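# Move fridge bottles upright onto cart tray, close fridge

## Task

Take each bottle still inside the refrigerator, place it standing upright on the cart's top tray, and then close the refrigerator door completely. Bottles already on the tray must also be upright when the job ends. The job fails if a glass bottle drops a long way, if the refrigerator door is swung open or shut violently, or if the robot tips over or ends up leaning. Anything that stays in place only because the robot is holding it at the end does not count.

## Robot and tools

ROBOT. A Hello Robot Stretch 3: a two-wheeled base (0.33 m long, 0.34 m wide), a lift that slides up a mast, and one telescoping arm that reaches out to the robot's RIGHT side, ending in a wrist with yaw, pitch and roll plus a two-finger gripper. The gripper cannot move forward on its own; drive the base to shift it forward or back. The base spins about a point midway between the drive wheels, 0.05 m behind its front edge. Folded and retracted, the wrist pokes out up to 0.06 m past the right side and sweeps a 0.28 m radius circle when turning; unfolded and level, the gripper reaches beyond that circle. Loose objects may occasionally get nudged by outside forces.

FRAMES. Base frame: origin on the floor between the drive wheels, x forward, y left, z up. hand_pose is reported in it, located where closed fingertips meet; with all wrist joints at zero its x axis is up, y points back along the arm toward the mast, z toward the rear. Fingertips are round pads 0.04 m wide. Odometry frame = base frame at the scene's start; base_odometry counts wheel rotation only (slip looks like travel); heading is positive left, -3.142 to 3.142.

execute_actions. Argument "actions": a list holding exactly one action, or empty (empty just reports state and pictures). An action may contain "base", "joints", or both, plus optional "contact_limits"; its motions begin together. "base" holds exactly one of: {"translate_m": d}, a straight drive offset in metres from the current spot, forward positive, -1 to 1; or {"rotate_rad": d}, a spin offset in radians, counter-clockwise (left) positive, -3.2 to 3.2. No sideways motion. Base offsets are measured from the position in the latest reported state. "joints" is one dictionary keyed by joint name, each value an absolute target: lift_m 0 to 1.1 (arm height on mast, m); arm_m 0 to 0.52 (extension, m); wrist_yaw_rad -1.345 to 4.42 (0 along the arm, positive toward the front, 3.0 folded over the base); wrist_pitch_rad -1.57 to 0.451 (0 level, negative tips fingers down); wrist_roll_rad -2.911 to 2.911 (0 fingers side by side, level); gripper_m -0.089 to 0.179 (larger is wider; actual fingertip gap is smaller than the value, by about 0.007 nearly closed and 0.025 fully open, zero below 0.007); head_pan_rad -3.953 to 1.73 (0 forward, positive left, -1.57 looks along the arm); head_tilt_rad -1.53 to 0.419 (0 level, negative down). Done tolerances: lift and arm ±0.004, yaw/roll/head ±0.02, pitch ±0.05, gripper ±0.004. Omitted joints or base may keep driving toward an earlier target without the status showing it. "contact_limits" accepts only arm_m: an effort percentage (1 to 100) at which the arm motion halts with contact_stop; lower is softer, too low halts immediately; it also caps holding force until the next action. Argument "cameras": list of head_camera, nav_camera, wrist_camera or "all"; omitted/null means all, [] means none. Unknown keys or out-of-range numbers cause the whole call to be rejected with no motion. One action runs at most 15 s. If a result reports a stop, the remaining execute_actions, wait and finished_scene calls in that reply are skipped.

wait: {"seconds": 0 to 10}; commands nothing, returns state and pictures. zoom_image: {"camera", "region": [x0, y0, x1, y1]} pixels from the top-left of that camera's latest full image, region no bigger than 504x504. finished_scene: {"scene": number of the current scene}; irreversible, done after the robot holds the last command; the result tells whether the job succeeded and gives the next task. A reply with no tool call ends everything.

RESULTS. base_status / joint_status: how each motion ended. done (for the base: wheels turned the full amount, even if slipping); off_target (stopped short, may still push); contact_stop (arm or lift hit something firmly, then goes slack until recommanded; a slack lift may sag under load or keep pressing; closing fingers on a surface can push it up); time_out; torque_fault (a wrist servo went limp for 10 s after prolonged strain). After contact_stop, time_out or torque_fault the old target is dropped. on_its_own lists uncommanded joints; its "held at" is the held target, not the position. motor_effort: percent of max, positive toward higher joint values, bracket = peak in last action; readings carry fixed biases and noise. Positive wheel effort pushes forward. lidar_m: 12 distances from the base origin, 30-degree sectors, 1st straight ahead then counter-clockwise (4th left, 7th behind, 10th right); "-" nothing; plane 0.17 m high, range 0.15 to 12 m, blind to glass and clear plastic; mast and low lift can hide sectors 5, 6, 9, 10. wrist_depth_mm (45 to 1000) and head_depth_mm (280 to 4000, sideways image): 7x7 median depths from the top left. base_tilt in degrees (forward/right positive); turned_by_wheels and turned_by_imu since the last result. Camera calibration lines give K and T_world_to_cam mapping base frame to camera; head and nav cameras move with head pan/tilt, wrist_camera rides the gripper.

SPEED. Full base speed (0.30 m/s, 1.9 rad/s) only when stowed: lift_m under 0.30, arm_m under 0.03, wrist_yaw_rad over 2.54; otherwise 0.10 m/s and 0.63 rad/s.

GRIPPING. Close to a gripper_m below the object's width (lower squeezes harder, but a stall guard may ease off and let heavy items slip; send a new value to re-squeeze). To let go, open at least 0.02 beyond where contact happened. The reading and done status do not confirm a grasp; check cameras.

AVOID. Fold or unfold the wrist only with lift_m between 0.32 and 0.95, pitch -0.4, roll near 0; once folded the lift may drop to 0.25. With yaw below -0.4 keep pitch at -0.5 or lower. Pushing on something immovable with the gripper above about 0.45 m can tip the robot, more so with raised contact limits or a repeat push. Driving while gripping or hooking something fixed, or snagging furniture (especially reversing), can tip it: back out in small steps, release, and lower lift_m to about 0.2 if still leaning. The base, wrist and head never contact-stop. Move the door slowly, set bottles down gently, and avoid drops, slams and hard hits.

Each tool is called after "Emit:" as name(argument=value, ...) on one line, values as JSON.

## Session

Emit:
execute_actions(actions=[])

Scene clock: 0.00 s.
base_odometry: x=+0.000 y=+0.000 heading=+0.000 (m, m, rad; odometry frame)
turned_by_wheels: +0.000 (rad since the last result)
turned_by_imu: +0.000 (rad since the last result)
base_tilt: forward=-0.1 right=+0.6 (deg)
lidar_m: 1.44 1.40 1.48 0.96 0.94 3.16 1.44 1.39 2.38 1.77 1.28 1.68
head_depth_mm: 1836 1881 1902 1906 1610 1899 1879 / 1745 1767 1765 1767 1746 1771 1763 / 1661 1657 1655 1656 1649 1654 1656 / 1558 1560 1557 1546 1555 1549 1554 / 1469 1450 1453 1444 1452 1449 1440 / 1381 1370 1366 1369 1366 1362 1378 / 1308 1297 1297 1292 1303 1302 1294
base_status: not commanded
joint_positions: lift_m=+0.502 arm_m=+0.001 wrist_yaw_rad=+3.030 wrist_pitch_rad=-0.322 wrist_roll_rad=+0.006 gripper_m=+0.037 head_pan_rad=-0.019 head_tilt_rad=-0.017
joint_status: not commanded
motor_effort: left_wheel=+0 right_wheel=+1 lift_m=+40 arm_m=-1 wrist_yaw_rad=+0 wrist_pitch_rad=+9 wrist_roll_rad=+0 gripper_m=+0 head_pan_rad=+1 head_tilt_rad=+1 (%)
hand_pose: x=+0.0049 y=+0.0879 z=+0.5365 quat_wxyz=(+0.153, +0.705, +0.074, +0.689) (m; base frame)
wrist_depth_mm: - - - - - - - / - 970 - - - - - / - - - - - - - / - - - - - - - / - - - - - 996 998 / 847 864 - 835 848 840 823 / 720 715 - 709 705 689 699
pictures: head_camera (sideways: a quarter turn clockwise sets it upright), nav_camera (sideways: a quarter turn counterclockwise sets it upright), wrist_camera
Images, in order (width x height): head_camera 896x504, nav_camera 672x504, wrist_camera 644x364.

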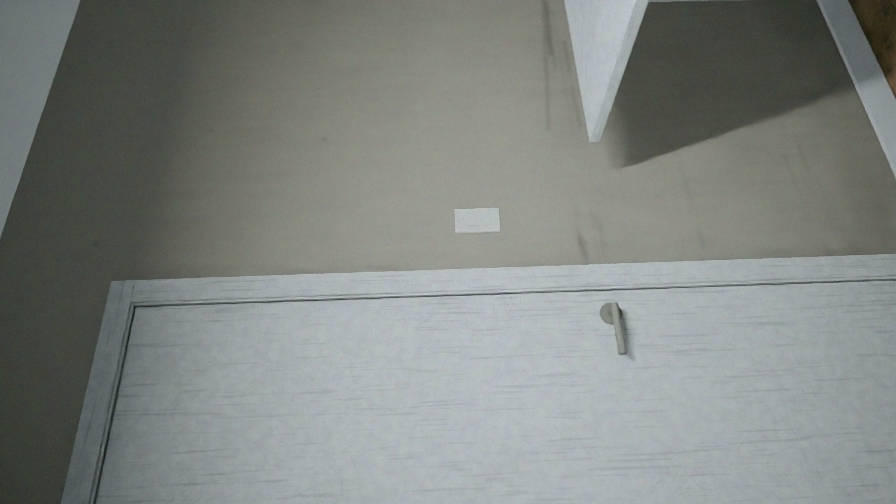

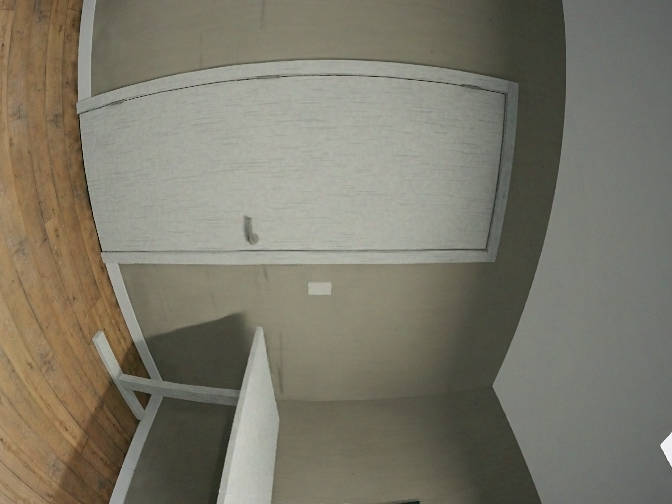

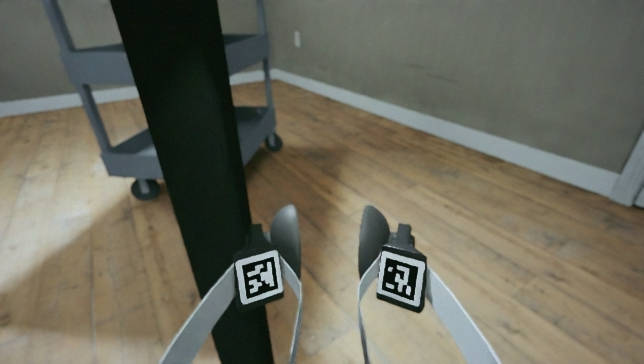

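Emit:
execute_actions(actions=[{"joints":{"head_pan_rad":1.72,"head_tilt_rad":-0.5}}], cameras=["head_camera","nav_camera"])

Emit:
execute_actions(actions=[{"joints":{"head_pan_rad":-3.0,"head_tilt_rad":-0.4}}], cameras=["head_camera","nav_camera"])

Scene clock: 3.10 s.
base_odometry: x=+0.000 y=+0.000 heading=+0.000 (m, m, rad; odometry frame)
turned_by_wheels: +0.000 (rad since the last result)
turned_by_imu: +0.000 (rad since the last result)
base_tilt: forward=+0.1 right=+0.5 (deg)
lidar_m: 1.45 1.40 1.49 0.96 0.94 3.16 1.44 1.39 2.39 1.77 1.27 1.68
head_depth_mm: 1914 2024 2150 2285 1939 1518 1259 / 2250 2411 2569 2551 1944 1542 1260 / 2685 2951 3148 2550 1900 1547 1275 / 2720 2949 1557 1573 1622 1476 1280 / 2612 2834 1580 1205 1272 1431 1302 / 2508 2720 2857 1260 1386 - - / 2441 2646 - - - - -
base_status: not commanded
joint_positions: lift_m=+0.502 arm_m=+0.001 wrist_yaw_rad=+3.030 wrist_pitch_rad=-0.322 wrist_roll_rad=+0.006 gripper_m=+0.037 head_pan_rad=+1.704 head_tilt_rad=-0.494
joint_status: all done
joint sent to its limit — the command would take head_pan_rad past its upper limit, so that joint was sent only as far as its limit.
motor_effort: left_wheel=+1(0) right_wheel=+1(1) lift_m=+40(40) arm_m=-1(0) wrist_yaw_rad=+0(1) wrist_pitch_rad=+9(9) wrist_roll_rad=+0(0) gripper_m=-1(0) head_pan_rad=+3(27) head_tilt_rad=-3(31) (%)
hand_pose: x=+0.0049 y=+0.0879 z=+0.5365 quat_wxyz=(+0.153, +0.705, +0.074, +0.689) (m; base frame)
wrist_depth_mm: - - - - - - - / - 923 - - - - - / - - - - - - - / - - - - - - - / - - - - - - - / 868 847 - 841 837 843 818 / 710 706 - 699 712 691 704
pictures: head_camera (sideways: a quarter turn clockwise sets it upright), nav_camera (sideways: a quarter turn counterclockwise sets it upright)
camera_calibration (this result's frames):
head_camera: T_world_to_cam=[[0.0339505, -0.473903, -0.879922, 1.1698], [-0.98774, -0.15014, 0.042751, -0.0485779], [-0.152371, 0.867683, -0.47319, 0.576757], [0, 0, 0, 1]] pos_world=[0.000183655, 0.0466367, 1.30433]
nav_camera: T_world_to_cam=[[-0.0544973, 0.455846, 0.888389, -1.11098], [0.984927, 0.170813, -0.0272275, 0.0816489], [-0.16416, 0.873514, -0.458284, 0.548003], [0, 0, 0, 1]] pos_world=[-0.0510031, 0.0137985, 1.24034]
Images, in order (width x height): head_camera 896x504, nav_camera 672x504.

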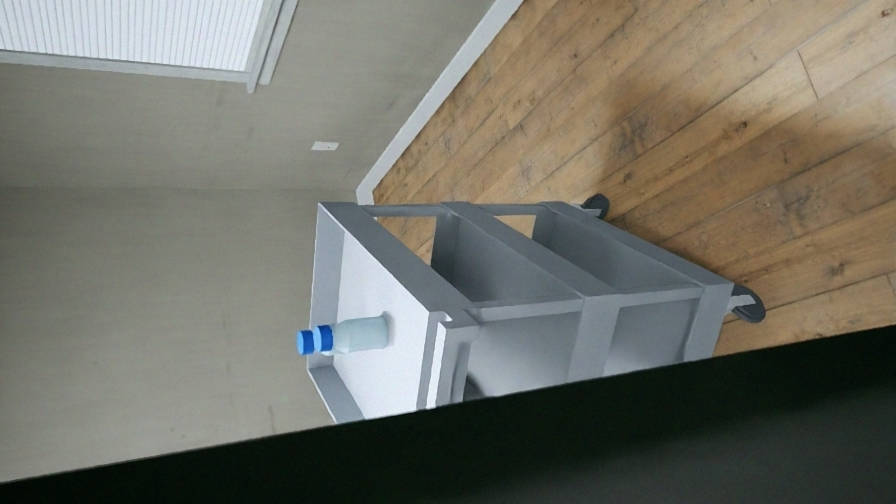

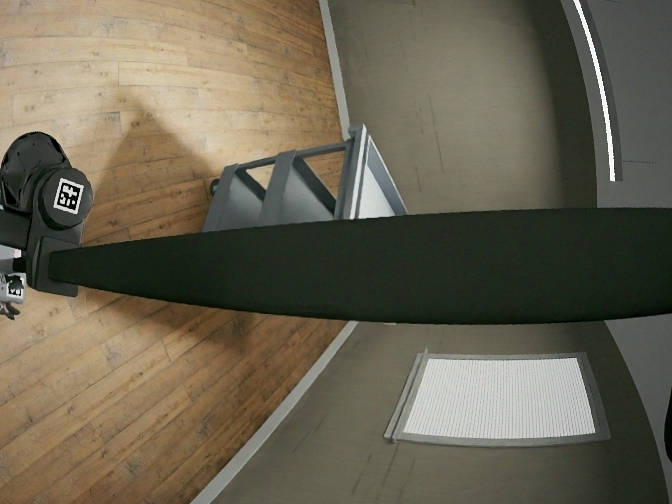

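Scene clock: 5.97 s.
base_odometry: x=+0.000 y=+0.000 heading=+0.000 (m, m, rad; odometry frame)
turned_by_wheels: +0.000 (rad since the last result)
turned_by_imu: +0.000 (rad since the last result)
base_tilt: forward=+0.0 right=+0.3 (deg)
lidar_m: 1.45 1.40 1.48 0.96 0.94 3.18 1.44 1.38 2.39 1.77 1.27 1.68
head_depth_mm: 2318 2523 2698 2929 2176 1647 1327 / 2240 2381 2605 2815 2179 1657 1338 / 1569 1682 1831 2673 2094 1666 1343 / 1348 1439 1531 1657 1793 1681 1358 / 1186 1269 1375 1516 1955 1696 1354 / 1745 1629 1857 2240 2145 1697 1360 / 1862 2006 2180 2326 2256 1707 1364
base_status: not commanded
joint_positions: lift_m=+0.502 arm_m=+0.001 wrist_yaw_rad=+3.030 wrist_pitch_rad=-0.322 wrist_roll_rad=+0.006 gripper_m=+0.037 head_pan_rad=-2.993 head_tilt_rad=-0.409
joint_status: all done
motor_effort: left_wheel=+0(0) right_wheel=+0(0) lift_m=+40(40) arm_m=+0(1) wrist_yaw_rad=+0(0) wrist_pitch_rad=+9(9) wrist_roll_rad=+1(0) gripper_m=+0(1) head_pan_rad=-2(25) head_tilt_rad=+5(16) (%)
hand_pose: x=+0.0049 y=+0.0879 z=+0.5365 quat_wxyz=(+0.153, +0.705, +0.074, +0.689) (m; base frame)
wrist_depth_mm: - - - - - - - / - 957 - - - - - / - - - - - - - / - - - - - - - / - - - - - - - / 862 859 - 840 845 812 821 / 714 708 - 708 699 706 698
pictures: head_camera (sideways: a quarter turn clockwise sets it upright), nav_camera (sideways: a quarter turn counterclockwise sets it upright)
camera_calibration (this result's frames):
head_camera: T_world_to_cam=[[0.397901, 0.0300173, -0.916937, 1.21587], [0.16902, -0.984755, 0.0411082, -0.0535], [-0.901724, -0.171338, -0.396908, 0.482065], [0, 0, 0, 1]] pos_world=[-0.0400628, -0.00658538, 1.30841]
nav_camera: T_world_to_cam=[[-0.37887, -0.0501821, 0.924088, -1.15558], [-0.188272, 0.981827, -0.0238728, 0.0844408], [-0.906097, -0.183025, -0.381433, 0.452524], [0, 0, 0, 1]] pos_world=[-0.0118845, -0.0580723, 1.24248]
Images, in order (width x height): head_camera 896x504, nav_camera 672x504.

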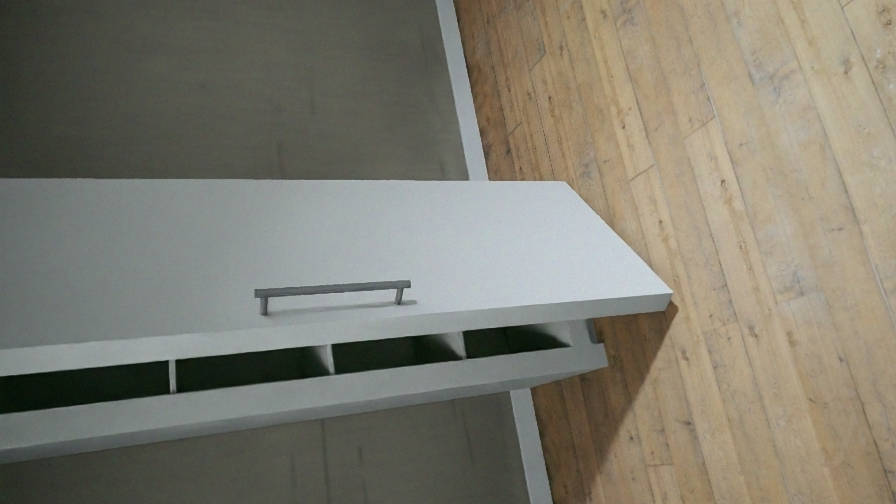

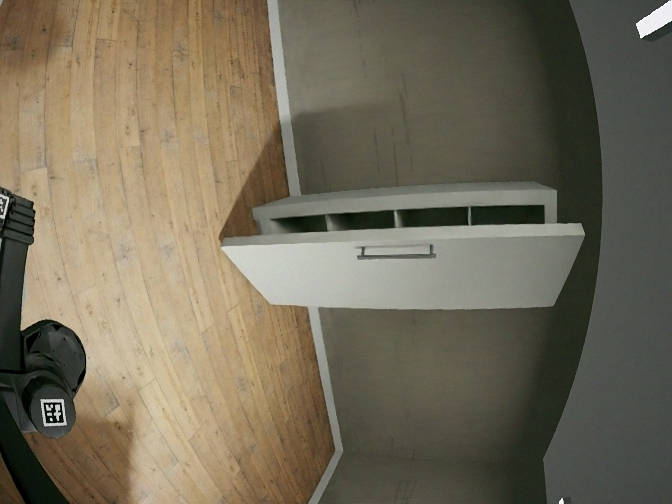

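Emit:
execute_actions(actions=[{"base":{"rotate_rad":0.52},"joints":{"lift_m":0.26}}], cameras=[])

Emit:
execute_actions(actions=[{"base":{"translate_m":-0.88},"joints":{"head_pan_rad":-1.9,"head_tilt_rad":-0.6}}], cameras=[])

Emit:
execute_actions(actions=[{"base":{"rotate_rad":-1.65}}], cameras=["head_camera","nav_camera"])

Scene clock: 15.13 s.
base_odometry: x=+0.000 y=+0.000 heading=+0.520 (m, m, rad; odometry frame)
turned_by_wheels: +0.520 (rad since the last result)
turned_by_imu: +0.520 (rad since the last result)
base_tilt: forward=+0.1 right=+0.5 (deg)
lidar_m: 1.40 1.49 0.96 0.94 3.17 1.43 1.39 2.39 1.78 1.27 1.68 1.45
head_depth_mm: 1527 1588 1717 1891 1936 1606 1329 / 1928 2053 2194 2383 2081 1655 1336 / 1967 2111 2283 2480 2202 1666 1341 / 1982 2147 2354 2545 2221 1681 1348 / 2048 2194 2391 2622 2247 1690 1352 / 2081 2256 2447 2671 2233 1699 1364 / 2132 2311 2502 2747 2257 1710 1369
base_status: done
joint_positions: lift_m=+0.260 arm_m=+0.001 wrist_yaw_rad=+3.030 wrist_pitch_rad=-0.323 wrist_roll_rad=+0.006 gripper_m=+0.037 head_pan_rad=-2.993 head_tilt_rad=-0.409
joint_status: all done
motor_effort: left_wheel=-1(5) right_wheel=+2(5) lift_m=+28(37) arm_m=+0(1) wrist_yaw_rad=-1(0) wrist_pitch_rad=+9(9) wrist_roll_rad=+0(0) gripper_m=+1(1) head_pan_rad=-2(2) head_tilt_rad=+4(4) (%)
hand_pose: x=+0.0049 y=+0.0878 z=+0.2950 quat_wxyz=(+0.153, +0.705, +0.074, +0.689) (m; base frame)
wrist_depth_mm: - - - - - - - / - - - - - - - / - - - - - - - / 867 855 829 831 839 846 826 / 659 669 - 657 654 648 643 / 529 531 - 518 520 519 521 / 452 - - - 440 434 440
pictures: none
No camera images: the call's "cameras" was empty. Leave "cameras" out to get every camera's image.

Scene clock: 19.83 s.
base_odometry: x=-0.764 y=-0.437 heading=+0.520 (m, m, rad; odometry frame)
turned_by_wheels: +0.000 (rad since the last result)
turned_by_imu: +0.000 (rad since the last result)
base_tilt: forward=-0.1 right=+0.5 (deg)
lidar_m: 2.28 1.42 1.42 3.06 1.15 0.56 0.92 1.52 1.75 1.70 1.45 2.34
head_depth_mm: 1611 1807 2045 2199 1734 1416 1194 / 1574 1738 1960 2155 1741 1414 1195 / 1511 1682 1880 2098 1759 1435 1209 / 1468 1624 1818 2037 1766 1440 1201 / 1423 1574 1745 1980 1782 1440 1211 / 1380 1524 1697 1891 1797 1453 1223 / 1345 1477 1641 1819 1813 1449 1222
base_status: done
joint_positions: lift_m=+0.260 arm_m=+0.001 wrist_yaw_rad=+3.030 wrist_pitch_rad=-0.323 wrist_roll_rad=+0.006 gripper_m=+0.037 head_pan_rad=-1.907 head_tilt_rad=-0.593
joint_status: all done
motor_effort: left_wheel=-1(7) right_wheel=+2(5) lift_m=+28(28) arm_m=+0(1) wrist_yaw_rad=+1(0) wrist_pitch_rad=+9(9) wrist_roll_rad=+1(0) gripper_m=+0(0) head_pan_rad=+2(27) head_tilt_rad=-3(21) (%)
hand_pose: x=+0.0049 y=+0.0878 z=+0.2950 quat_wxyz=(+0.153, +0.705, +0.074, +0.689) (m; base frame)
wrist_depth_mm: - - - - - - - / - - - - - - - / - - - - - - - / 853 865 886 828 808 836 799 / 658 656 - 634 653 639 629 / 532 525 - 521 524 518 516 / 454 - - - 434 440 434
pictures: none
No camera images: the call's "cameras" was empty. Leave "cameras" out to get every camera's image.

Scene clock: 22.30 s.
base_odometry: x=-0.764 y=-0.437 heading=-1.130 (m, m, rad; odometry frame)
turned_by_wheels: -1.650 (rad since the last result)
turned_by_imu: -1.648 (rad since the last result)
base_tilt: forward=+0.0 right=+0.5 (deg)
lidar_m: 1.70 1.45 2.29 2.28 1.44 1.42 3.05 2.21 0.56 0.92 1.49 1.80
head_depth_mm: 512 574 681 984 1581 1404 1191 / 438 488 559 652 797 1100 1170 / 1168 1274 1073 1242 774 923 1126 / 1175 1283 1181 1402 1594 1407 1211 / 1100 851 944 1080 1274 1414 1219 / 749 922 1303 1602 1754 1450 1214 / 1134 1265 1402 1558 1700 1450 1220
base_status: done
joint_positions: lift_m=+0.260 arm_m=+0.001 wrist_yaw_rad=+3.030 wrist_pitch_rad=-0.323 wrist_roll_rad=+0.006 gripper_m=+0.037 head_pan_rad=-1.907 head_tilt_rad=-0.593
joint_status: not commanded
motor_effort: left_wheel=+2(9) right_wheel=-1(6) lift_m=+28(28) arm_m=-1(1) wrist_yaw_rad=+0(0) wrist_pitch_rad=+9(9) wrist_roll_rad=+0(1) gripper_m=+0(0) head_pan_rad=+2(3) head_tilt_rad=-4(3) (%)
hand_pose: x=+0.0049 y=+0.0878 z=+0.2950 quat_wxyz=(+0.153, +0.705, +0.074, +0.689) (m; base frame)
wrist_depth_mm: - - - - - - - / - - - - - - - / - - - - - - - / 883 834 845 837 838 816 822 / 673 655 - 657 645 634 624 / 529 530 - 529 519 514 517 / 444 - - - 438 435 435
pictures: head_camera (sideways: a quarter turn clockwise sets it upright), nav_camera (sideways: a quarter turn counterclockwise sets it upright)
camera_calibration (this result's frames):
head_camera: T_world_to_cam=[[0.212011, 0.51837, -0.828459, 1.1016], [0.947479, -0.316737, 0.0442855, -0.0623749], [-0.239447, -0.794336, -0.558297, 0.68802], [0, 0, 0, 1]] pos_world=[-0.00970862, -0.0442761, 1.29952]
nav_camera: T_world_to_cam=[[-0.185822, -0.512418, 0.83839, -1.04497], [-0.954791, 0.295667, -0.0309115, 0.0982736], [-0.232044, -0.806231, -0.544193, 0.660197], [0, 0, 0, 1]] pos_world=[0.0528475, -0.0322466, 1.23841]
Images, in order (width x height): head_camera 896x504, nav_camera 672x504.

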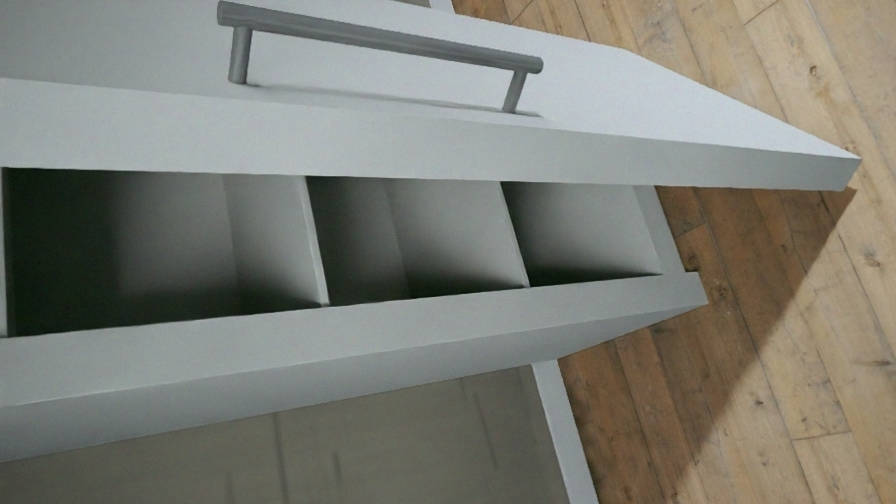

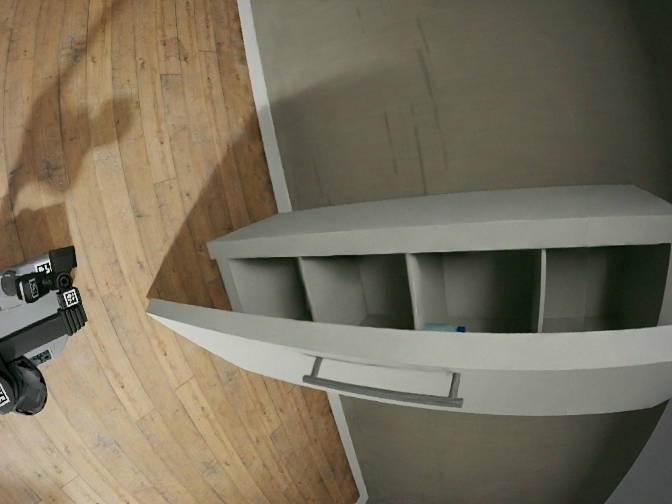

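Emit:
execute_actions(actions=[{"joints":{"lift_m":0.4,"wrist_pitch_rad":-0.4,"gripper_m":0}}], cameras=[])

Emit:
execute_actions(actions=[{"joints":{"wrist_yaw_rad":-0.3,"arm_m":0.28,"head_tilt_rad":-0.9}}], cameras=[])

Emit:
execute_actions(actions=[{"base":{"translate_m":-0.2}}])

Scene clock: 26.87 s.
base_odometry: x=-0.764 y=-0.437 heading=-1.130 (m, m, rad; odometry frame)
turned_by_wheels: +0.000 (rad since the last result)
turned_by_imu: -0.001 (rad since the last result)
base_tilt: forward=+0.1 right=+0.5 (deg)
lidar_m: 1.70 1.45 2.28 2.28 1.44 1.42 3.06 2.21 0.56 0.91 1.49 1.79
head_depth_mm: 512 573 680 982 1578 1412 1187 / 438 489 559 653 799 1103 1166 / 1178 1277 1071 1245 776 924 1125 / 1170 1278 1179 1388 1593 1398 1209 / 1103 853 944 1080 1271 1411 1213 / 748 920 1304 1607 1751 1447 1214 / 1147 1268 1391 1562 1689 1459 1226
base_status: not commanded
joint_positions: lift_m=+0.400 arm_m=+0.001 wrist_yaw_rad=+3.030 wrist_pitch_rad=-0.413 wrist_roll_rad=+0.006 gripper_m=+0.000 head_pan_rad=-1.907 head_tilt_rad=-0.593
joint_status: all done
motor_effort: left_wheel=+2(2) right_wheel=-2(2) lift_m=+50(53) arm_m=-1(1) wrist_yaw_rad=+0(0) wrist_pitch_rad=+8(8) wrist_roll_rad=+0(1) gripper_m=-2(82) head_pan_rad=+2(2) head_tilt_rad=-3(3) (%)
hand_pose: x=+0.0038 y=+0.0775 z=+0.4134 quat_wxyz=(+0.184, +0.701, +0.106, +0.681) (m; base frame)
wrist_depth_mm: - - - - - - - / - - - - - - - / - - - - - - - / 983 970 975 948 966 948 933 / 789 789 - - 770 762 743 / 652 642 644 - 655 639 628 / 558 563 - 563 544 544 551
pictures: none
No camera images: the call's "cameras" was empty. Leave "cameras" out to get every camera's image.

Scene clock: 30.13 s.
base_odometry: x=-0.764 y=-0.437 heading=-1.130 (m, m, rad; odometry frame)
turned_by_wheels: +0.000 (rad since the last result)
turned_by_imu: +0.000 (rad since the last result)
base_tilt: forward=-0.1 right=+0.3 (deg)
lidar_m: 1.70 1.45 2.28 2.28 1.44 1.42 3.06 2.21 0.56 0.92 1.49 1.80
head_depth_mm: 539 691 1231 1581 1394 1215 1085 / 470 562 704 1082 1365 1225 1120 / 911 1321 719 893 1187 1249 - / 1018 1397 1296 1543 1481 1233 1116 / 862 963 1141 1487 1419 1235 1102 / 818 1214 1676 1661 1423 1244 1107 / 1212 1388 1614 1678 1433 1249 1110
base_status: not commanded
joint_positions: lift_m=+0.400 arm_m=+0.280 wrist_yaw_rad=-0.298 wrist_pitch_rad=-0.413 wrist_roll_rad=+0.006 gripper_m=+0.000 head_pan_rad=-1.907 head_tilt_rad=-0.889
joint_status: all done
motor_effort: left_wheel=+2(2) right_wheel=-1(1) lift_m=+50(50) arm_m=+2(2) wrist_yaw_rad=-2(2) wrist_pitch_rad=+8(8) wrist_roll_rad=+0(0) gripper_m=-2(3) head_pan_rad=+3(2) head_tilt_rad=-6(26) (%)
hand_pose: x=-0.0876 y=-0.6397 z=+0.4134 quat_wxyz=(+0.661, +0.040, -0.707, -0.247) (m; base frame)
wrist_depth_mm: 722 766 793 363 888 704 537 / 782 850 883 402 946 737 572 / 850 908 994 451 970 767 584 / 876 938 971 513 722 710 453 / 803 788 786 - 644 734 374 / 649 654 652 - 648 627 316 / 563 558 558 559 558 529 275
pictures: none
No camera images: the call's "cameras" was empty. Leave "cameras" out to get every camera's image.

Scene clock: 33.43 s.
base_odometry: x=-0.849 y=-0.256 heading=-1.129 (m, m, rad; odometry frame)
turned_by_wheels: +0.001 (rad since the last result)
turned_by_imu: +0.002 (rad since the last result)
base_tilt: forward=+0.1 right=+0.3 (deg)
lidar_m: 1.90 1.62 2.40 2.26 1.28 1.26 2.86 2.22 0.45 0.47 1.51 1.98
head_depth_mm: 1582 1893 1926 1616 1388 1223 1084 / 388 628 1788 1589 1401 1225 1123 / 382 474 598 776 1288 1244 - / 372 435 532 690 824 1216 1116 / 935 1371 1263 1488 1410 1239 1101 / 943 1336 1226 1421 1423 1253 1104 / 953 877 1529 1675 1432 1250 1109
base_status: done
joint_positions: lift_m=+0.400 arm_m=+0.279 wrist_yaw_rad=-0.299 wrist_pitch_rad=-0.423 wrist_roll_rad=+0.007 gripper_m=+0.000 head_pan_rad=-1.907 head_tilt_rad=-0.890
joint_status: not commanded
motor_effort: left_wheel=+7(16) right_wheel=-16(28) lift_m=+46(50) arm_m=+6(9) wrist_yaw_rad=-2(47) wrist_pitch_rad=+14(19) wrist_roll_rad=+0(0) gripper_m=-3(5) head_pan_rad=+2(2) head_tilt_rad=-6(6) (%)
hand_pose: x=-0.0874 y=-0.6381 z=+0.4115 quat_wxyz=(+0.659, +0.043, -0.708, -0.250) (m; base frame)
wrist_depth_mm: 719 317 744 813 708 486 284 / 787 345 790 860 752 527 256 / 830 387 835 923 786 554 232 / 884 888 660 719 702 536 213 / 780 747 536 - 679 433 195 / 658 646 556 - 638 375 181 / 555 552 552 551 548 326 169
pictures: head_camera (sideways: a quarter turn clockwise sets it upright), nav_camera (sideways: a quarter turn counterclockwise sets it upright), wrist_camera
camera_calibration (this result's frames):
head_camera: T_world_to_cam=[[0.283685, 0.723726, -0.629081, 0.841318], [0.943033, -0.329472, 0.0462218, -0.064851], [-0.173813, -0.606357, -0.775964, 0.97074], [0, 0, 0, 1]] pos_world=[-0.0087858, -0.0416349, 1.28551]
nav_camera: T_world_to_cam=[[-0.258657, -0.721097, 0.642741, -0.789526], [-0.951311, 0.305633, -0.0399417, 0.109995], [-0.167641, -0.621778, -0.765042, 0.947071], [0, 0, 0, 1]] pos_world=[0.0591909, -0.0140754, 1.2364]
wrist_camera: T_world_to_cam=[[-0.958971, 0.282031, -0.0288661, 0.112224], [0.18488, 0.544926, -0.817848, 0.73461], [-0.214929, -0.789629, -0.57471, -0.123396], [0, 0, 0, 1]] pos_world=[-0.0547168, -0.529396, 0.533122]
Images, in order (width x height): head_camera 896x504, nav_camera 672x504, wrist_camera 644x364.

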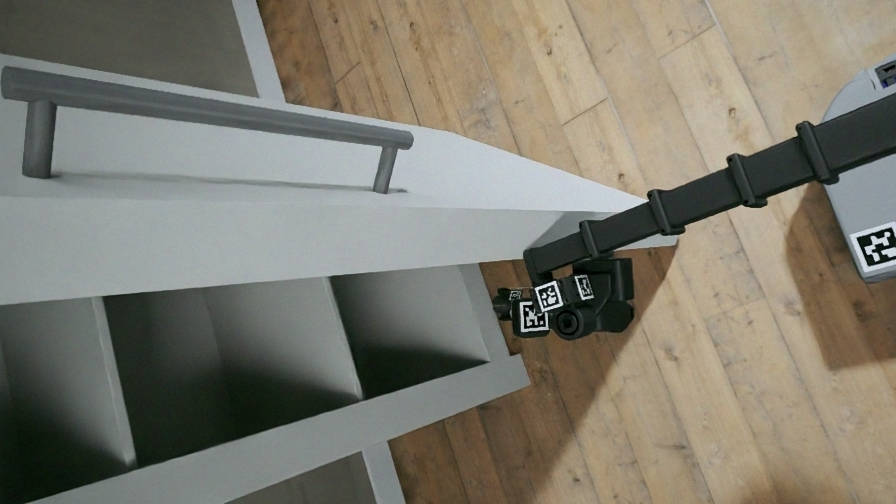

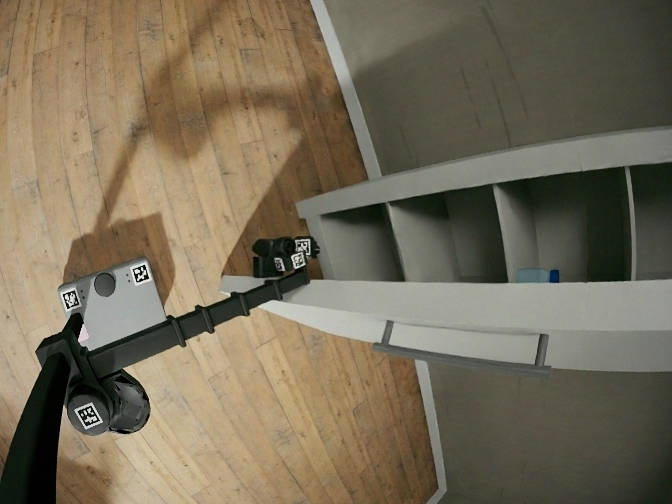

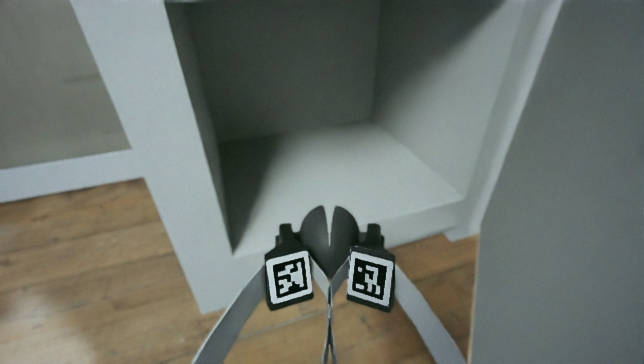

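Emit:
execute_actions(actions=[{"base":{"translate_m":-0.12},"joints":{"arm_m":0.17}}], cameras=["head_camera"])

Scene clock: 37.43 s.
base_odometry: x=-0.900 y=-0.148 heading=-1.129 (m, m, rad; odometry frame)
turned_by_wheels: +0.000 (rad since the last result)
turned_by_imu: -0.001 (rad since the last result)
base_tilt: forward=+0.1 right=+0.4 (deg)
lidar_m: 2.02 1.73 2.40 2.26 1.17 1.16 2.74 2.23 0.38 0.92 1.51 1.98
head_depth_mm: 1514 1787 1841 1581 1392 1218 1088 / 298 355 1799 1547 1396 1226 1125 / 307 360 434 547 709 1216 - / 915 1133 1286 1542 1444 1196 1113 / 878 1366 1270 1526 1444 1219 1105 / 940 1342 1238 1502 1422 1246 1104 / 953 1289 1210 1296 1426 1255 1109
base_status: done
joint_positions: lift_m=+0.400 arm_m=+0.170 wrist_yaw_rad=-0.299 wrist_pitch_rad=-0.422 wrist_roll_rad=+0.007 gripper_m=+0.000 head_pan_rad=-1.907 head_tilt_rad=-0.890
joint_status: all done
motor_effort: left_wheel=+1(8) right_wheel=-1(25) lift_m=+46(46) arm_m=-3(5) wrist_yaw_rad=-1(2) wrist_pitch_rad=+13(14) wrist_roll_rad=+0(0) gripper_m=-3(2) head_pan_rad=+3(3) head_tilt_rad=-5(5) (%)
hand_pose: x=-0.0874 y=-0.5291 z=+0.4115 quat_wxyz=(+0.659, +0.043, -0.708, -0.250) (m; base frame)
wrist_depth_mm: 384 757 859 879 541 252 148 / 420 648 918 945 591 247 146 / 912 565 939 885 625 239 144 / 967 534 706 714 664 234 142 / 778 606 664 - 564 227 140 / 651 644 640 - 405 220 138 / 552 552 546 550 528 219 135
pictures: head_camera (sideways: a quarter turn clockwise sets it upright)
camera_calibration (this result's frames):
head_camera: T_world_to_cam=[[0.283686, 0.72373, -0.629076, 0.841311], [0.943033, -0.329472, 0.0462218, -0.064851], [-0.173811, -0.606352, -0.775968, 0.970746], [0, 0, 0, 1]] pos_world=[-0.00878575, -0.0416348, 1.28551]
Images, in order (width x height): head_camera 896x504.

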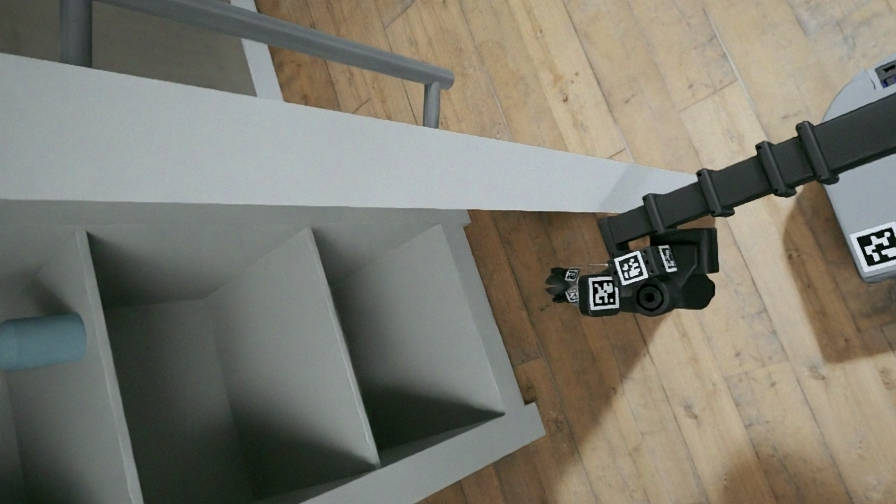

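Emit:
execute_actions(actions=[{"base":{"translate_m":-0.22},"joints":{"arm_m":0.08,"head_pan_rad":-1.57,"head_tilt_rad":-0.45}}])

Scene clock: 41.83 s.
base_odometry: x=-0.994 y=+0.051 heading=-1.129 (m, m, rad; odometry frame)
turned_by_wheels: +0.000 (rad since the last result)
turned_by_imu: +0.000 (rad since the last result)
base_tilt: forward=-0.1 right=+0.4 (deg)
lidar_m: 2.24 1.92 2.38 2.27 1.00 0.99 2.53 2.25 0.35 0.70 0.98 2.00
head_depth_mm: 554 572 590 608 626 645 665 / 742 803 864 893 933 978 1025 / 1026 1140 1192 1145 1202 1344 1297 / 1108 1214 1285 1462 1313 1446 1303 / 1108 1218 1297 1458 1324 1455 1315 / 1112 1207 1273 1225 1220 1264 1310 / 982 942 920 978 1134 1583 1321
base_status: done
joint_positions: lift_m=+0.400 arm_m=+0.080 wrist_yaw_rad=-0.298 wrist_pitch_rad=-0.417 wrist_roll_rad=+0.007 gripper_m=+0.000 head_pan_rad=-1.577 head_tilt_rad=-0.458
joint_status: all done
motor_effort: left_wheel=+1(4) right_wheel=+0(16) lift_m=+45(46) arm_m=-3(8) wrist_yaw_rad=-2(38) wrist_pitch_rad=+10(13) wrist_roll_rad=+0(0) gripper_m=-2(3) head_pan_rad=+3(18) head_tilt_rad=+3(32) (%)
hand_pose: x=-0.0875 y=-0.4398 z=+0.4127 quat_wxyz=(+0.660, +0.041, -0.708, -0.248) (m; base frame)
wrist_depth_mm: 806 854 881 426 235 163 124 / 759 937 992 470 247 170 129 / 706 962 949 528 264 177 132 / 664 734 756 608 281 183 136 / 649 723 752 - 286 191 140 / 660 652 638 - 279 200 145 / 561 562 555 545 382 208 150
pictures: head_camera (sideways: a quarter turn clockwise sets it upright), nav_camera (sideways: a quarter turn counterclockwise sets it upright), wrist_camera
camera_calibration (this result's frames):
head_camera: T_world_to_cam=[[0.0321035, 0.442035, -0.896423, 1.19134], [0.999032, 0.0128014, 0.0420907, -0.0598395], [0.030081, -0.896906, -0.441196, 0.534013], [0, 0, 0, 1]] pos_world=[0.00547189, -0.0468872, 1.30606]
nav_camera: T_world_to_cam=[[-0.00924261, -0.426717, 0.904338, -1.13206], [-0.999119, -0.0330925, -0.0258262, 0.0919284], [0.0409473, -0.90378, -0.426035, 0.504788], [0, 0, 0, 1]] pos_world=[0.0607145, -0.023809, 1.2412]
wrist_camera: T_world_to_cam=[[-0.959143, 0.281444, -0.028869, 0.0559612], [0.183318, 0.54051, -0.821123, 0.626903], [-0.215496, -0.792867, -0.57002, 0.0304775], [0, 0, 0, 1]] pos_world=[-0.0546798, -0.330432, 0.533753]
Images, in order (width x height): head_camera 896x504, nav_camera 672x504, wrist_camera 644x364.

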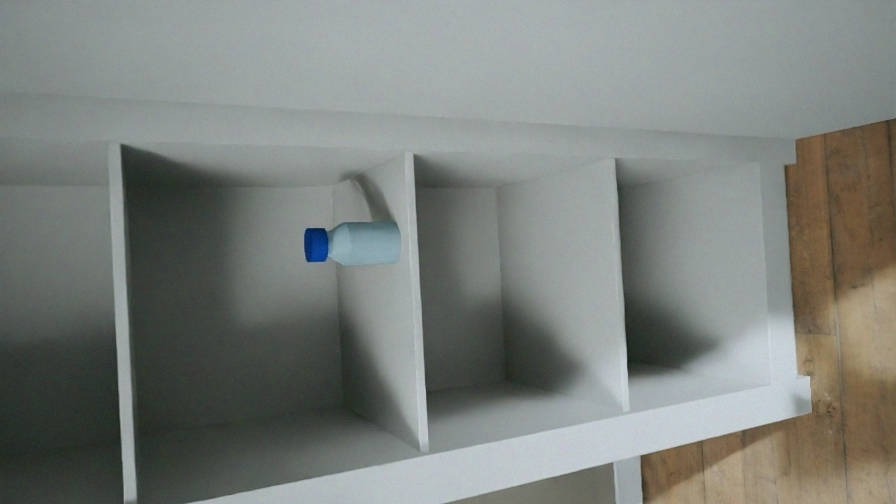

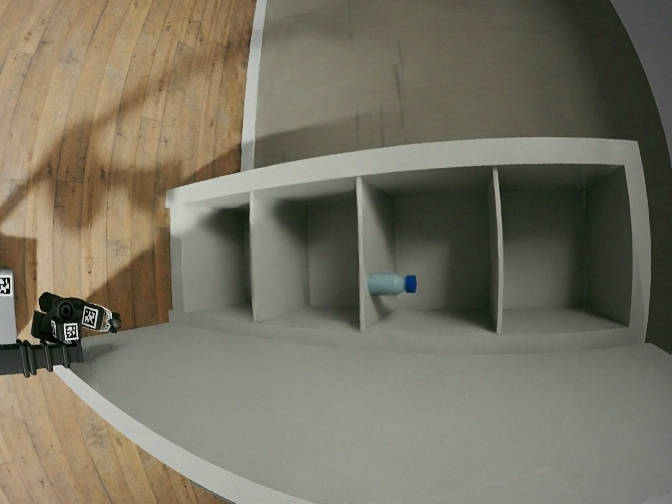

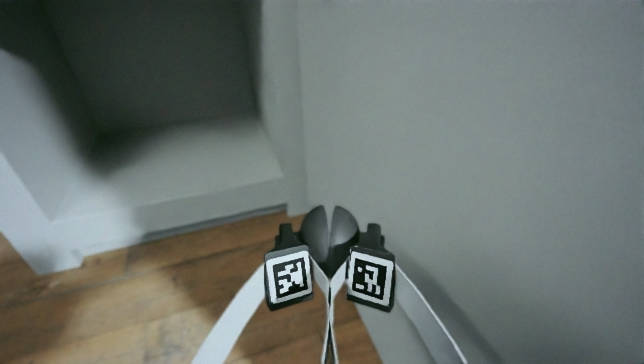

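Emit:
execute_actions(actions=[{"base":{"translate_m":0.1},"joints":{"arm_m":0,"wrist_yaw_rad":1.2,"lift_m":0.6}}], cameras=[])

Emit:
execute_actions(actions=[{"base":{"rotate_rad":-0.785},"joints":{"lift_m":0.75}}], cameras=[])

Emit:
execute_actions(actions=[{"base":{"translate_m":0.354},"joints":{"lift_m":0.88,"wrist_pitch_rad":0}}], cameras=[])

Emit:
execute_actions(actions=[{"base":{"rotate_rad":0.41},"joints":{"wrist_yaw_rad":0,"gripper_m":0.15,"arm_m":0.2}}])

Scene clock: 50.33 s.
base_odometry: x=-0.952 y=-0.039 heading=-1.129 (m, m, rad; odometry frame)
turned_by_wheels: +0.000 (rad since the last result)
turned_by_imu: -0.001 (rad since the last result)
base_tilt: forward=+0.1 right=+0.4 (deg)
lidar_m: 2.14 1.83 2.38 2.26 1.08 1.07 2.62 0.41 0.42 0.96 0.95 2.00
head_depth_mm: 757 803 861 881 908 934 957 / 961 1023 1068 1033 1157 1287 1263 / 1111 1220 1281 1469 1308 1439 1295 / 1105 1219 1288 1454 1316 1447 1306 / 1104 1205 1284 1438 1269 1364 1315 / 1043 1007 950 990 1097 1518 1318 / 748 810 1392 1572 1739 1623 1319
base_status: done
joint_positions: lift_m=+0.600 arm_m=+0.001 wrist_yaw_rad=+1.198 wrist_pitch_rad=-0.417 wrist_roll_rad=+0.007 gripper_m=+0.000 head_pan_rad=-1.577 head_tilt_rad=-0.458
joint_status: all done
joint sent to its limit — the command would take arm_m past its lower limit, so that joint was sent only as far as its limit.
motor_effort: left_wheel=+2(4) right_wheel=-1(2) lift_m=+50(53) arm_m=-3(5) wrist_yaw_rad=+2(3) wrist_pitch_rad=+10(10) wrist_roll_rad=+0(0) gripper_m=-2(1) head_pan_rad=+3(2) head_tilt_rad=+5(3) (%)
hand_pose: x=+0.1877 y=-0.2283 z=+0.6126 quat_wxyz=(+0.653, +0.512, -0.491, +0.267) (m; base frame)
wrist_depth_mm: - - - - - - - / - - - - - - - / - - - - - - - / - - - - - - - / - - - - - - 995 / 940 899 921 - 865 864 732 / 784 763 758 763 764 737 728
pictures: none
No camera images: the call's "cameras" was empty. Leave "cameras" out to get every camera's image.

Scene clock: 52.57 s.
base_odometry: x=-0.952 y=-0.039 heading=-1.914 (m, m, rad; odometry frame)
turned_by_wheels: -0.785 (rad since the last result)
turned_by_imu: -0.787 (rad since the last result)
base_tilt: forward=+0.1 right=+0.5 (deg)
lidar_m: 1.67 2.15 1.83 2.40 2.26 1.16 1.07 2.63 2.62 0.41 0.57 0.94
head_depth_mm: 2341 2521 2691 2789 2024 1574 1283 / 2332 2574 2763 2868 2036 1586 1297 / 329 357 391 431 482 545 631 / 325 355 390 434 488 558 654 / 358 394 439 494 565 663 801 / 398 445 501 575 675 816 1038 / 449 508 583 686 837 1060 1230
base_status: done
joint_positions: lift_m=+0.750 arm_m=+0.001 wrist_yaw_rad=+1.198 wrist_pitch_rad=-0.417 wrist_roll_rad=+0.007 gripper_m=+0.000 head_pan_rad=-1.577 head_tilt_rad=-0.458
joint_status: all done
motor_effort: left_wheel=+2(6) right_wheel=-1(3) lift_m=+50(51) arm_m=-3(3) wrist_yaw_rad=+2(2) wrist_pitch_rad=+10(10) wrist_roll_rad=+0(0) gripper_m=-2(3) head_pan_rad=+3(2) head_tilt_rad=+4(4) (%)
hand_pose: x=+0.1877 y=-0.2282 z=+0.7626 quat_wxyz=(+0.653, +0.512, -0.491, +0.267) (m; base frame)
wrist_depth_mm: - - - 840 - 981 545 / - - - 939 - - 544 / - - - 948 909 797 508 / - - - - - 847 468 / - - - - - 865 441 / - - - - - 799 410 / 939 962 964 909 925 716 386
pictures: none
No camera images: the call's "cameras" was empty. Leave "cameras" out to get every camera's image.

Scene clock: 57.43 s.
base_odometry: x=-1.071 y=-0.373 heading=-1.914 (m, m, rad; odometry frame)
turned_by_wheels: +0.000 (rad since the last result)
turned_by_imu: -0.001 (rad since the last result)
base_tilt: forward=+0.1 right=+0.5 (deg)
lidar_m: 1.37 1.91 1.90 1.75 2.53 2.52 1.42 2.87 0.55 0.62 0.66 0.66
head_depth_mm: 472 506 542 587 639 701 753 / 508 546 592 645 707 785 849 / 551 598 652 714 794 891 1018 / 601 659 722 803 906 1032 1209 / 669 732 800 882 996 1117 1224 / 674 749 844 927 1131 1052 1258 / 747 854 970 785 1228 986 1196
base_status: done
joint_positions: lift_m=+0.880 arm_m=+0.001 wrist_yaw_rad=+1.198 wrist_pitch_rad=-0.024 wrist_roll_rad=+0.007 gripper_m=+0.000 head_pan_rad=-1.577 head_tilt_rad=-0.458
joint_status: all done
motor_effort: left_wheel=+2(7) right_wheel=-2(2) lift_m=+50(52) arm_m=-3(3) wrist_yaw_rad=+2(2) wrist_pitch_rad=+15(16) wrist_roll_rad=+0(0) gripper_m=-3(2) head_pan_rad=+3(3) head_tilt_rad=+4(4) (%)
hand_pose: x=+0.2167 y=-0.2395 z=+0.9881 quat_wxyz=(+0.587, +0.407, -0.581, +0.390) (m; base frame)
wrist_depth_mm: - - - - 454 762 712 / - - - - 473 796 709 / - - - - 493 833 748 / - - - - 499 600 585 / - - - - 725 884 777 / - - - - 943 898 792 / - - - - 564 776 779
pictures: none
No camera images: the call's "cameras" was empty. Leave "cameras" out to get every camera's image.

Scene clock: 60.13 s.
base_odometry: x=-1.071 y=-0.373 heading=-1.504 (m, m, rad; odometry frame)
turned_by_wheels: +0.410 (rad since the last result)
turned_by_imu: +0.411 (rad since the last result)
base_tilt: forward=+0.0 right=+0.3 (deg)
lidar_m: 1.90 1.90 1.75 2.56 2.53 1.42 2.91 0.55 0.59 0.84 0.66 1.30
head_depth_mm: 658 708 764 811 - 964 1013 / 718 763 823 870 - 1135 1196 / 827 917 961 899 - 1310 1205 / 962 1048 1126 906 1209 1072 1178 / 928 1006 1098 866 1249 1010 1184 / 889 970 1046 873 1211 949 917 / 856 926 989 651 694 791 1284
base_status: done
joint_positions: lift_m=+0.880 arm_m=+0.200 wrist_yaw_rad=+0.001 wrist_pitch_rad=-0.024 wrist_roll_rad=+0.007 gripper_m=+0.150 head_pan_rad=-1.577 head_tilt_rad=-0.458
joint_status: all done
motor_effort: left_wheel=-1(4) right_wheel=+3(6) lift_m=+50(50) arm_m=+2(4) wrist_yaw_rad=-1(5) wrist_pitch_rad=+15(15) wrist_roll_rad=+0(0) gripper_m=-1(80) head_pan_rad=+2(2) head_tilt_rad=+4(4) (%)
hand_pose: x=-0.0211 y=-0.6003 z=+0.9881 quat_wxyz=(+0.705, +0.009, -0.709, -0.008) (m; base frame)
wrist_depth_mm: 451 574 631 679 444 358 286 / 442 604 668 706 454 361 287 / 416 606 690 600 463 374 291 / 399 608 614 384 460 385 296 / 330 387 348 373 412 387 301 / 262 - 752 814 512 - 295 / 334 699 739 762 508 416 296
pictures: head_camera (sideways: a quarter turn clockwise sets it upright), nav_camera (sideways: a quarter turn counterclockwise sets it upright), wrist_camera
camera_calibration (this result's frames):
head_camera: T_world_to_cam=[[0.0319987, 0.442036, -0.896426, 1.19134], [0.999029, 0.0130384, 0.0420905, -0.0598393], [0.0302935, -0.896903, -0.441189, 0.534003], [0, 0, 0, 1]] pos_world=[0.005483, -0.0468873, 1.30607]
nav_camera: T_world_to_cam=[[-0.00914144, -0.426712, 0.904341, -1.13206], [-0.999111, -0.0333295, -0.0258259, 0.091928], [0.0411614, -0.903773, -0.426028, 0.504778], [0, 0, 0, 1]] pos_world=[0.0607202, -0.0237965, 1.2412]
wrist_camera: T_world_to_cam=[[-0.999463, -0.0245684, -0.0216904, -0.0102173], [0.0159632, 0.213071, -0.976906, 1.12771], [0.0286226, -0.976728, -0.212565, -0.212867], [0, 0, 0, 1]] pos_world=[-0.0221208, -0.448446, 1.05619]
Images, in order (width x height): head_camera 896x504, nav_camera 672x504, wrist_camera 644x364.

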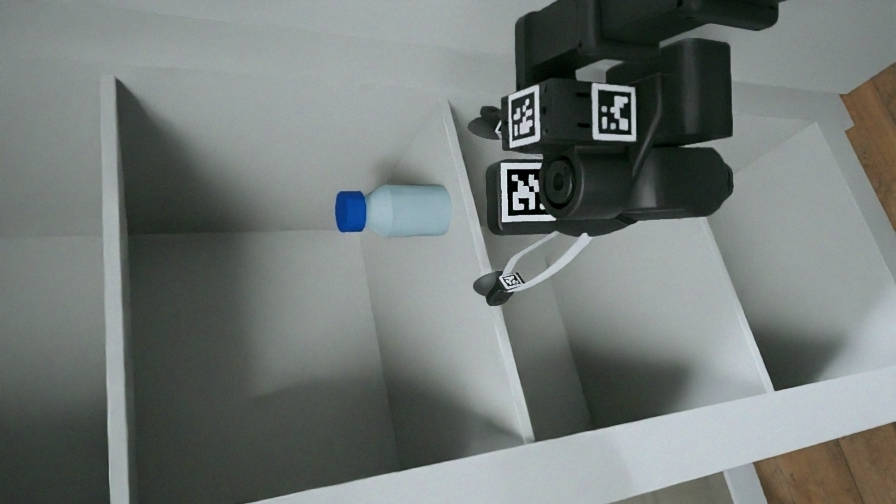

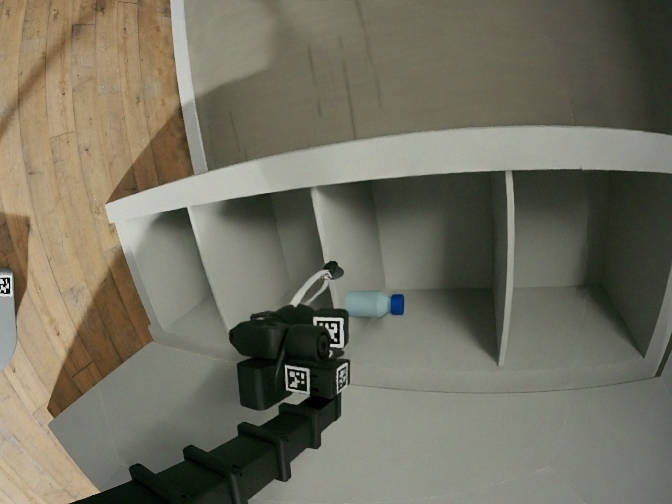

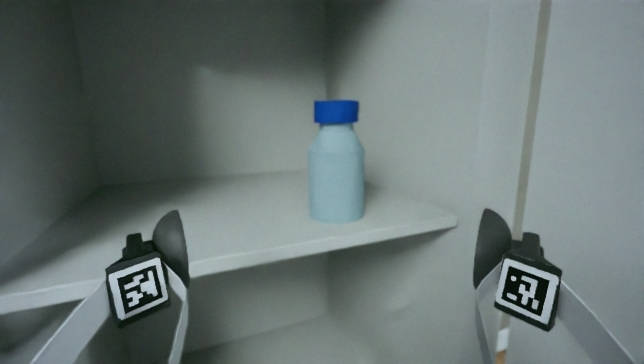

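Emit:
execute_actions(actions=[{"joints":{"arm_m":0.44,"lift_m":0.875}}])

Scene clock: 64.17 s.
base_odometry: x=-1.071 y=-0.373 heading=-1.504 (m, m, rad; odometry frame)
turned_by_wheels: +0.000 (rad since the last result)
turned_by_imu: -0.001 (rad since the last result)
base_tilt: forward=+0.1 right=+0.4 (deg)
lidar_m: 1.90 1.90 1.75 2.56 2.54 1.42 2.90 0.55 0.59 0.83 0.66 1.30
head_depth_mm: 660 710 766 799 - 972 1019 / 713 766 821 - 993 1085 1201 / 829 915 959 - 1154 1263 1211 / 961 1051 1129 909 1253 1069 1182 / 928 1010 1099 869 1252 1011 1182 / 892 968 1045 873 1208 951 922 / 855 929 988 649 692 789 1291
base_status: not commanded
joint_positions: lift_m=+0.875 arm_m=+0.440 wrist_yaw_rad=+0.001 wrist_pitch_rad=-0.024 wrist_roll_rad=+0.007 gripper_m=+0.150 head_pan_rad=-1.577 head_tilt_rad=-0.458
joint_status: all done
motor_effort: left_wheel=-1(1) right_wheel=+1(3) lift_m=+28(46) arm_m=+2(1) wrist_yaw_rad=-1(2) wrist_pitch_rad=+15(15) wrist_roll_rad=+0(0) gripper_m=+0(1) head_pan_rad=+3(2) head_tilt_rad=+4(2) (%)
hand_pose: x=-0.0212 y=-0.8403 z=+0.9838 quat_wxyz=(+0.705, +0.009, -0.709, -0.009) (m; base frame)
wrist_depth_mm: 365 397 433 462 296 213 165 / 376 402 444 120 269 215 167 / 384 415 471 129 289 219 169 / 394 439 468 128 270 223 171 / 343 371 331 124 274 217 174 / 236 - 232 128 205 - 172 / 188 179 178 134 161 174 167
pictures: head_camera (sideways: a quarter turn clockwise sets it upright), nav_camera (sideways: a quarter turn counterclockwise sets it upright), wrist_camera
camera_calibration (this result's frames):
head_camera: T_world_to_cam=[[0.0319987, 0.442036, -0.896426, 1.19134], [0.999029, 0.0130383, 0.0420905, -0.0598393], [0.0302934, -0.896903, -0.441189, 0.534003], [0, 0, 0, 1]] pos_world=[0.005483, -0.0468873, 1.30607]
nav_camera: T_world_to_cam=[[-0.00914149, -0.426712, 0.904341, -1.13206], [-0.999111, -0.0333293, -0.0258259, 0.091928], [0.0411613, -0.903773, -0.426028, 0.504778], [0, 0, 0, 1]] pos_world=[0.0607202, -0.0237965, 1.2412]
wrist_camera: T_world_to_cam=[[-0.999476, -0.0240322, -0.0216852, -0.0158995], [0.0160786, 0.21285, -0.976953, 1.17453], [0.028094, -0.976789, -0.212352, -0.448464], [0, 0, 0, 1]] pos_world=[-0.0221769, -0.688436, 1.05189]
Images, in order (width x height): head_camera 896x504, nav_camera 672x504, wrist_camera 644x364.

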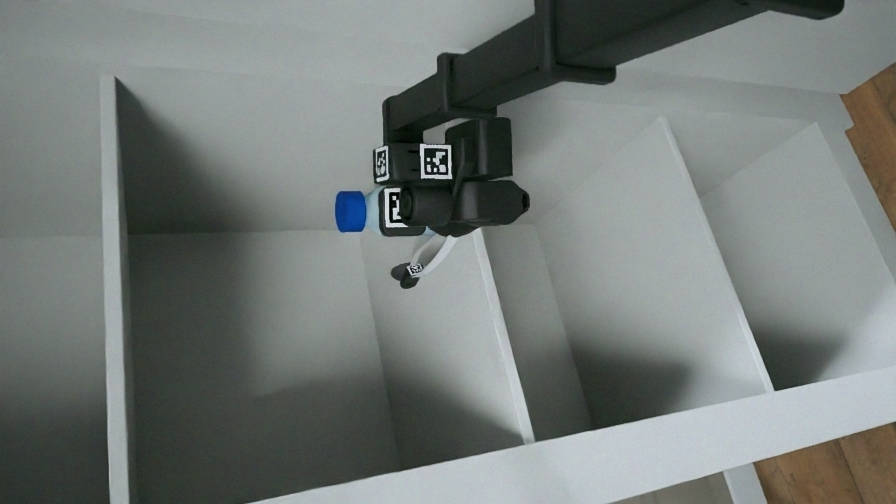

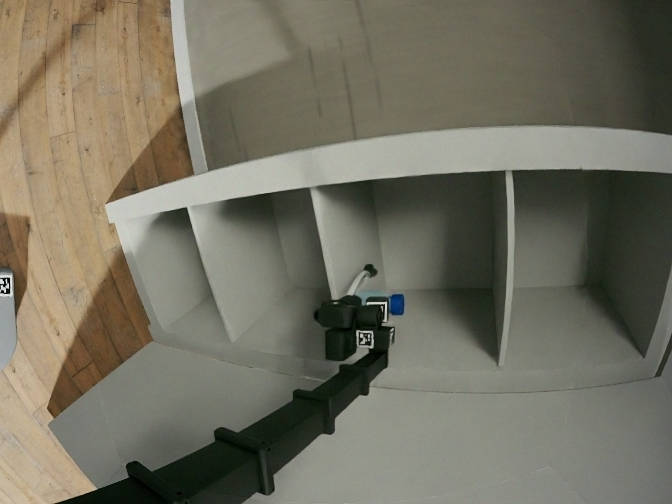

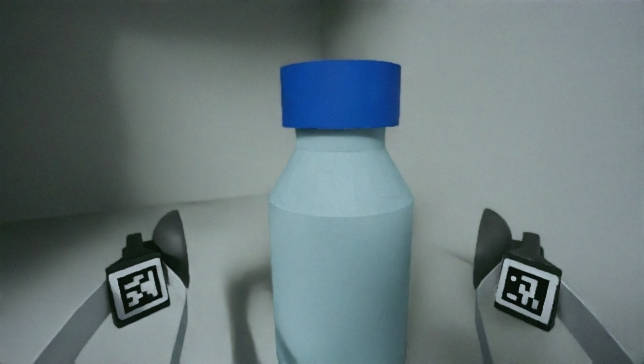

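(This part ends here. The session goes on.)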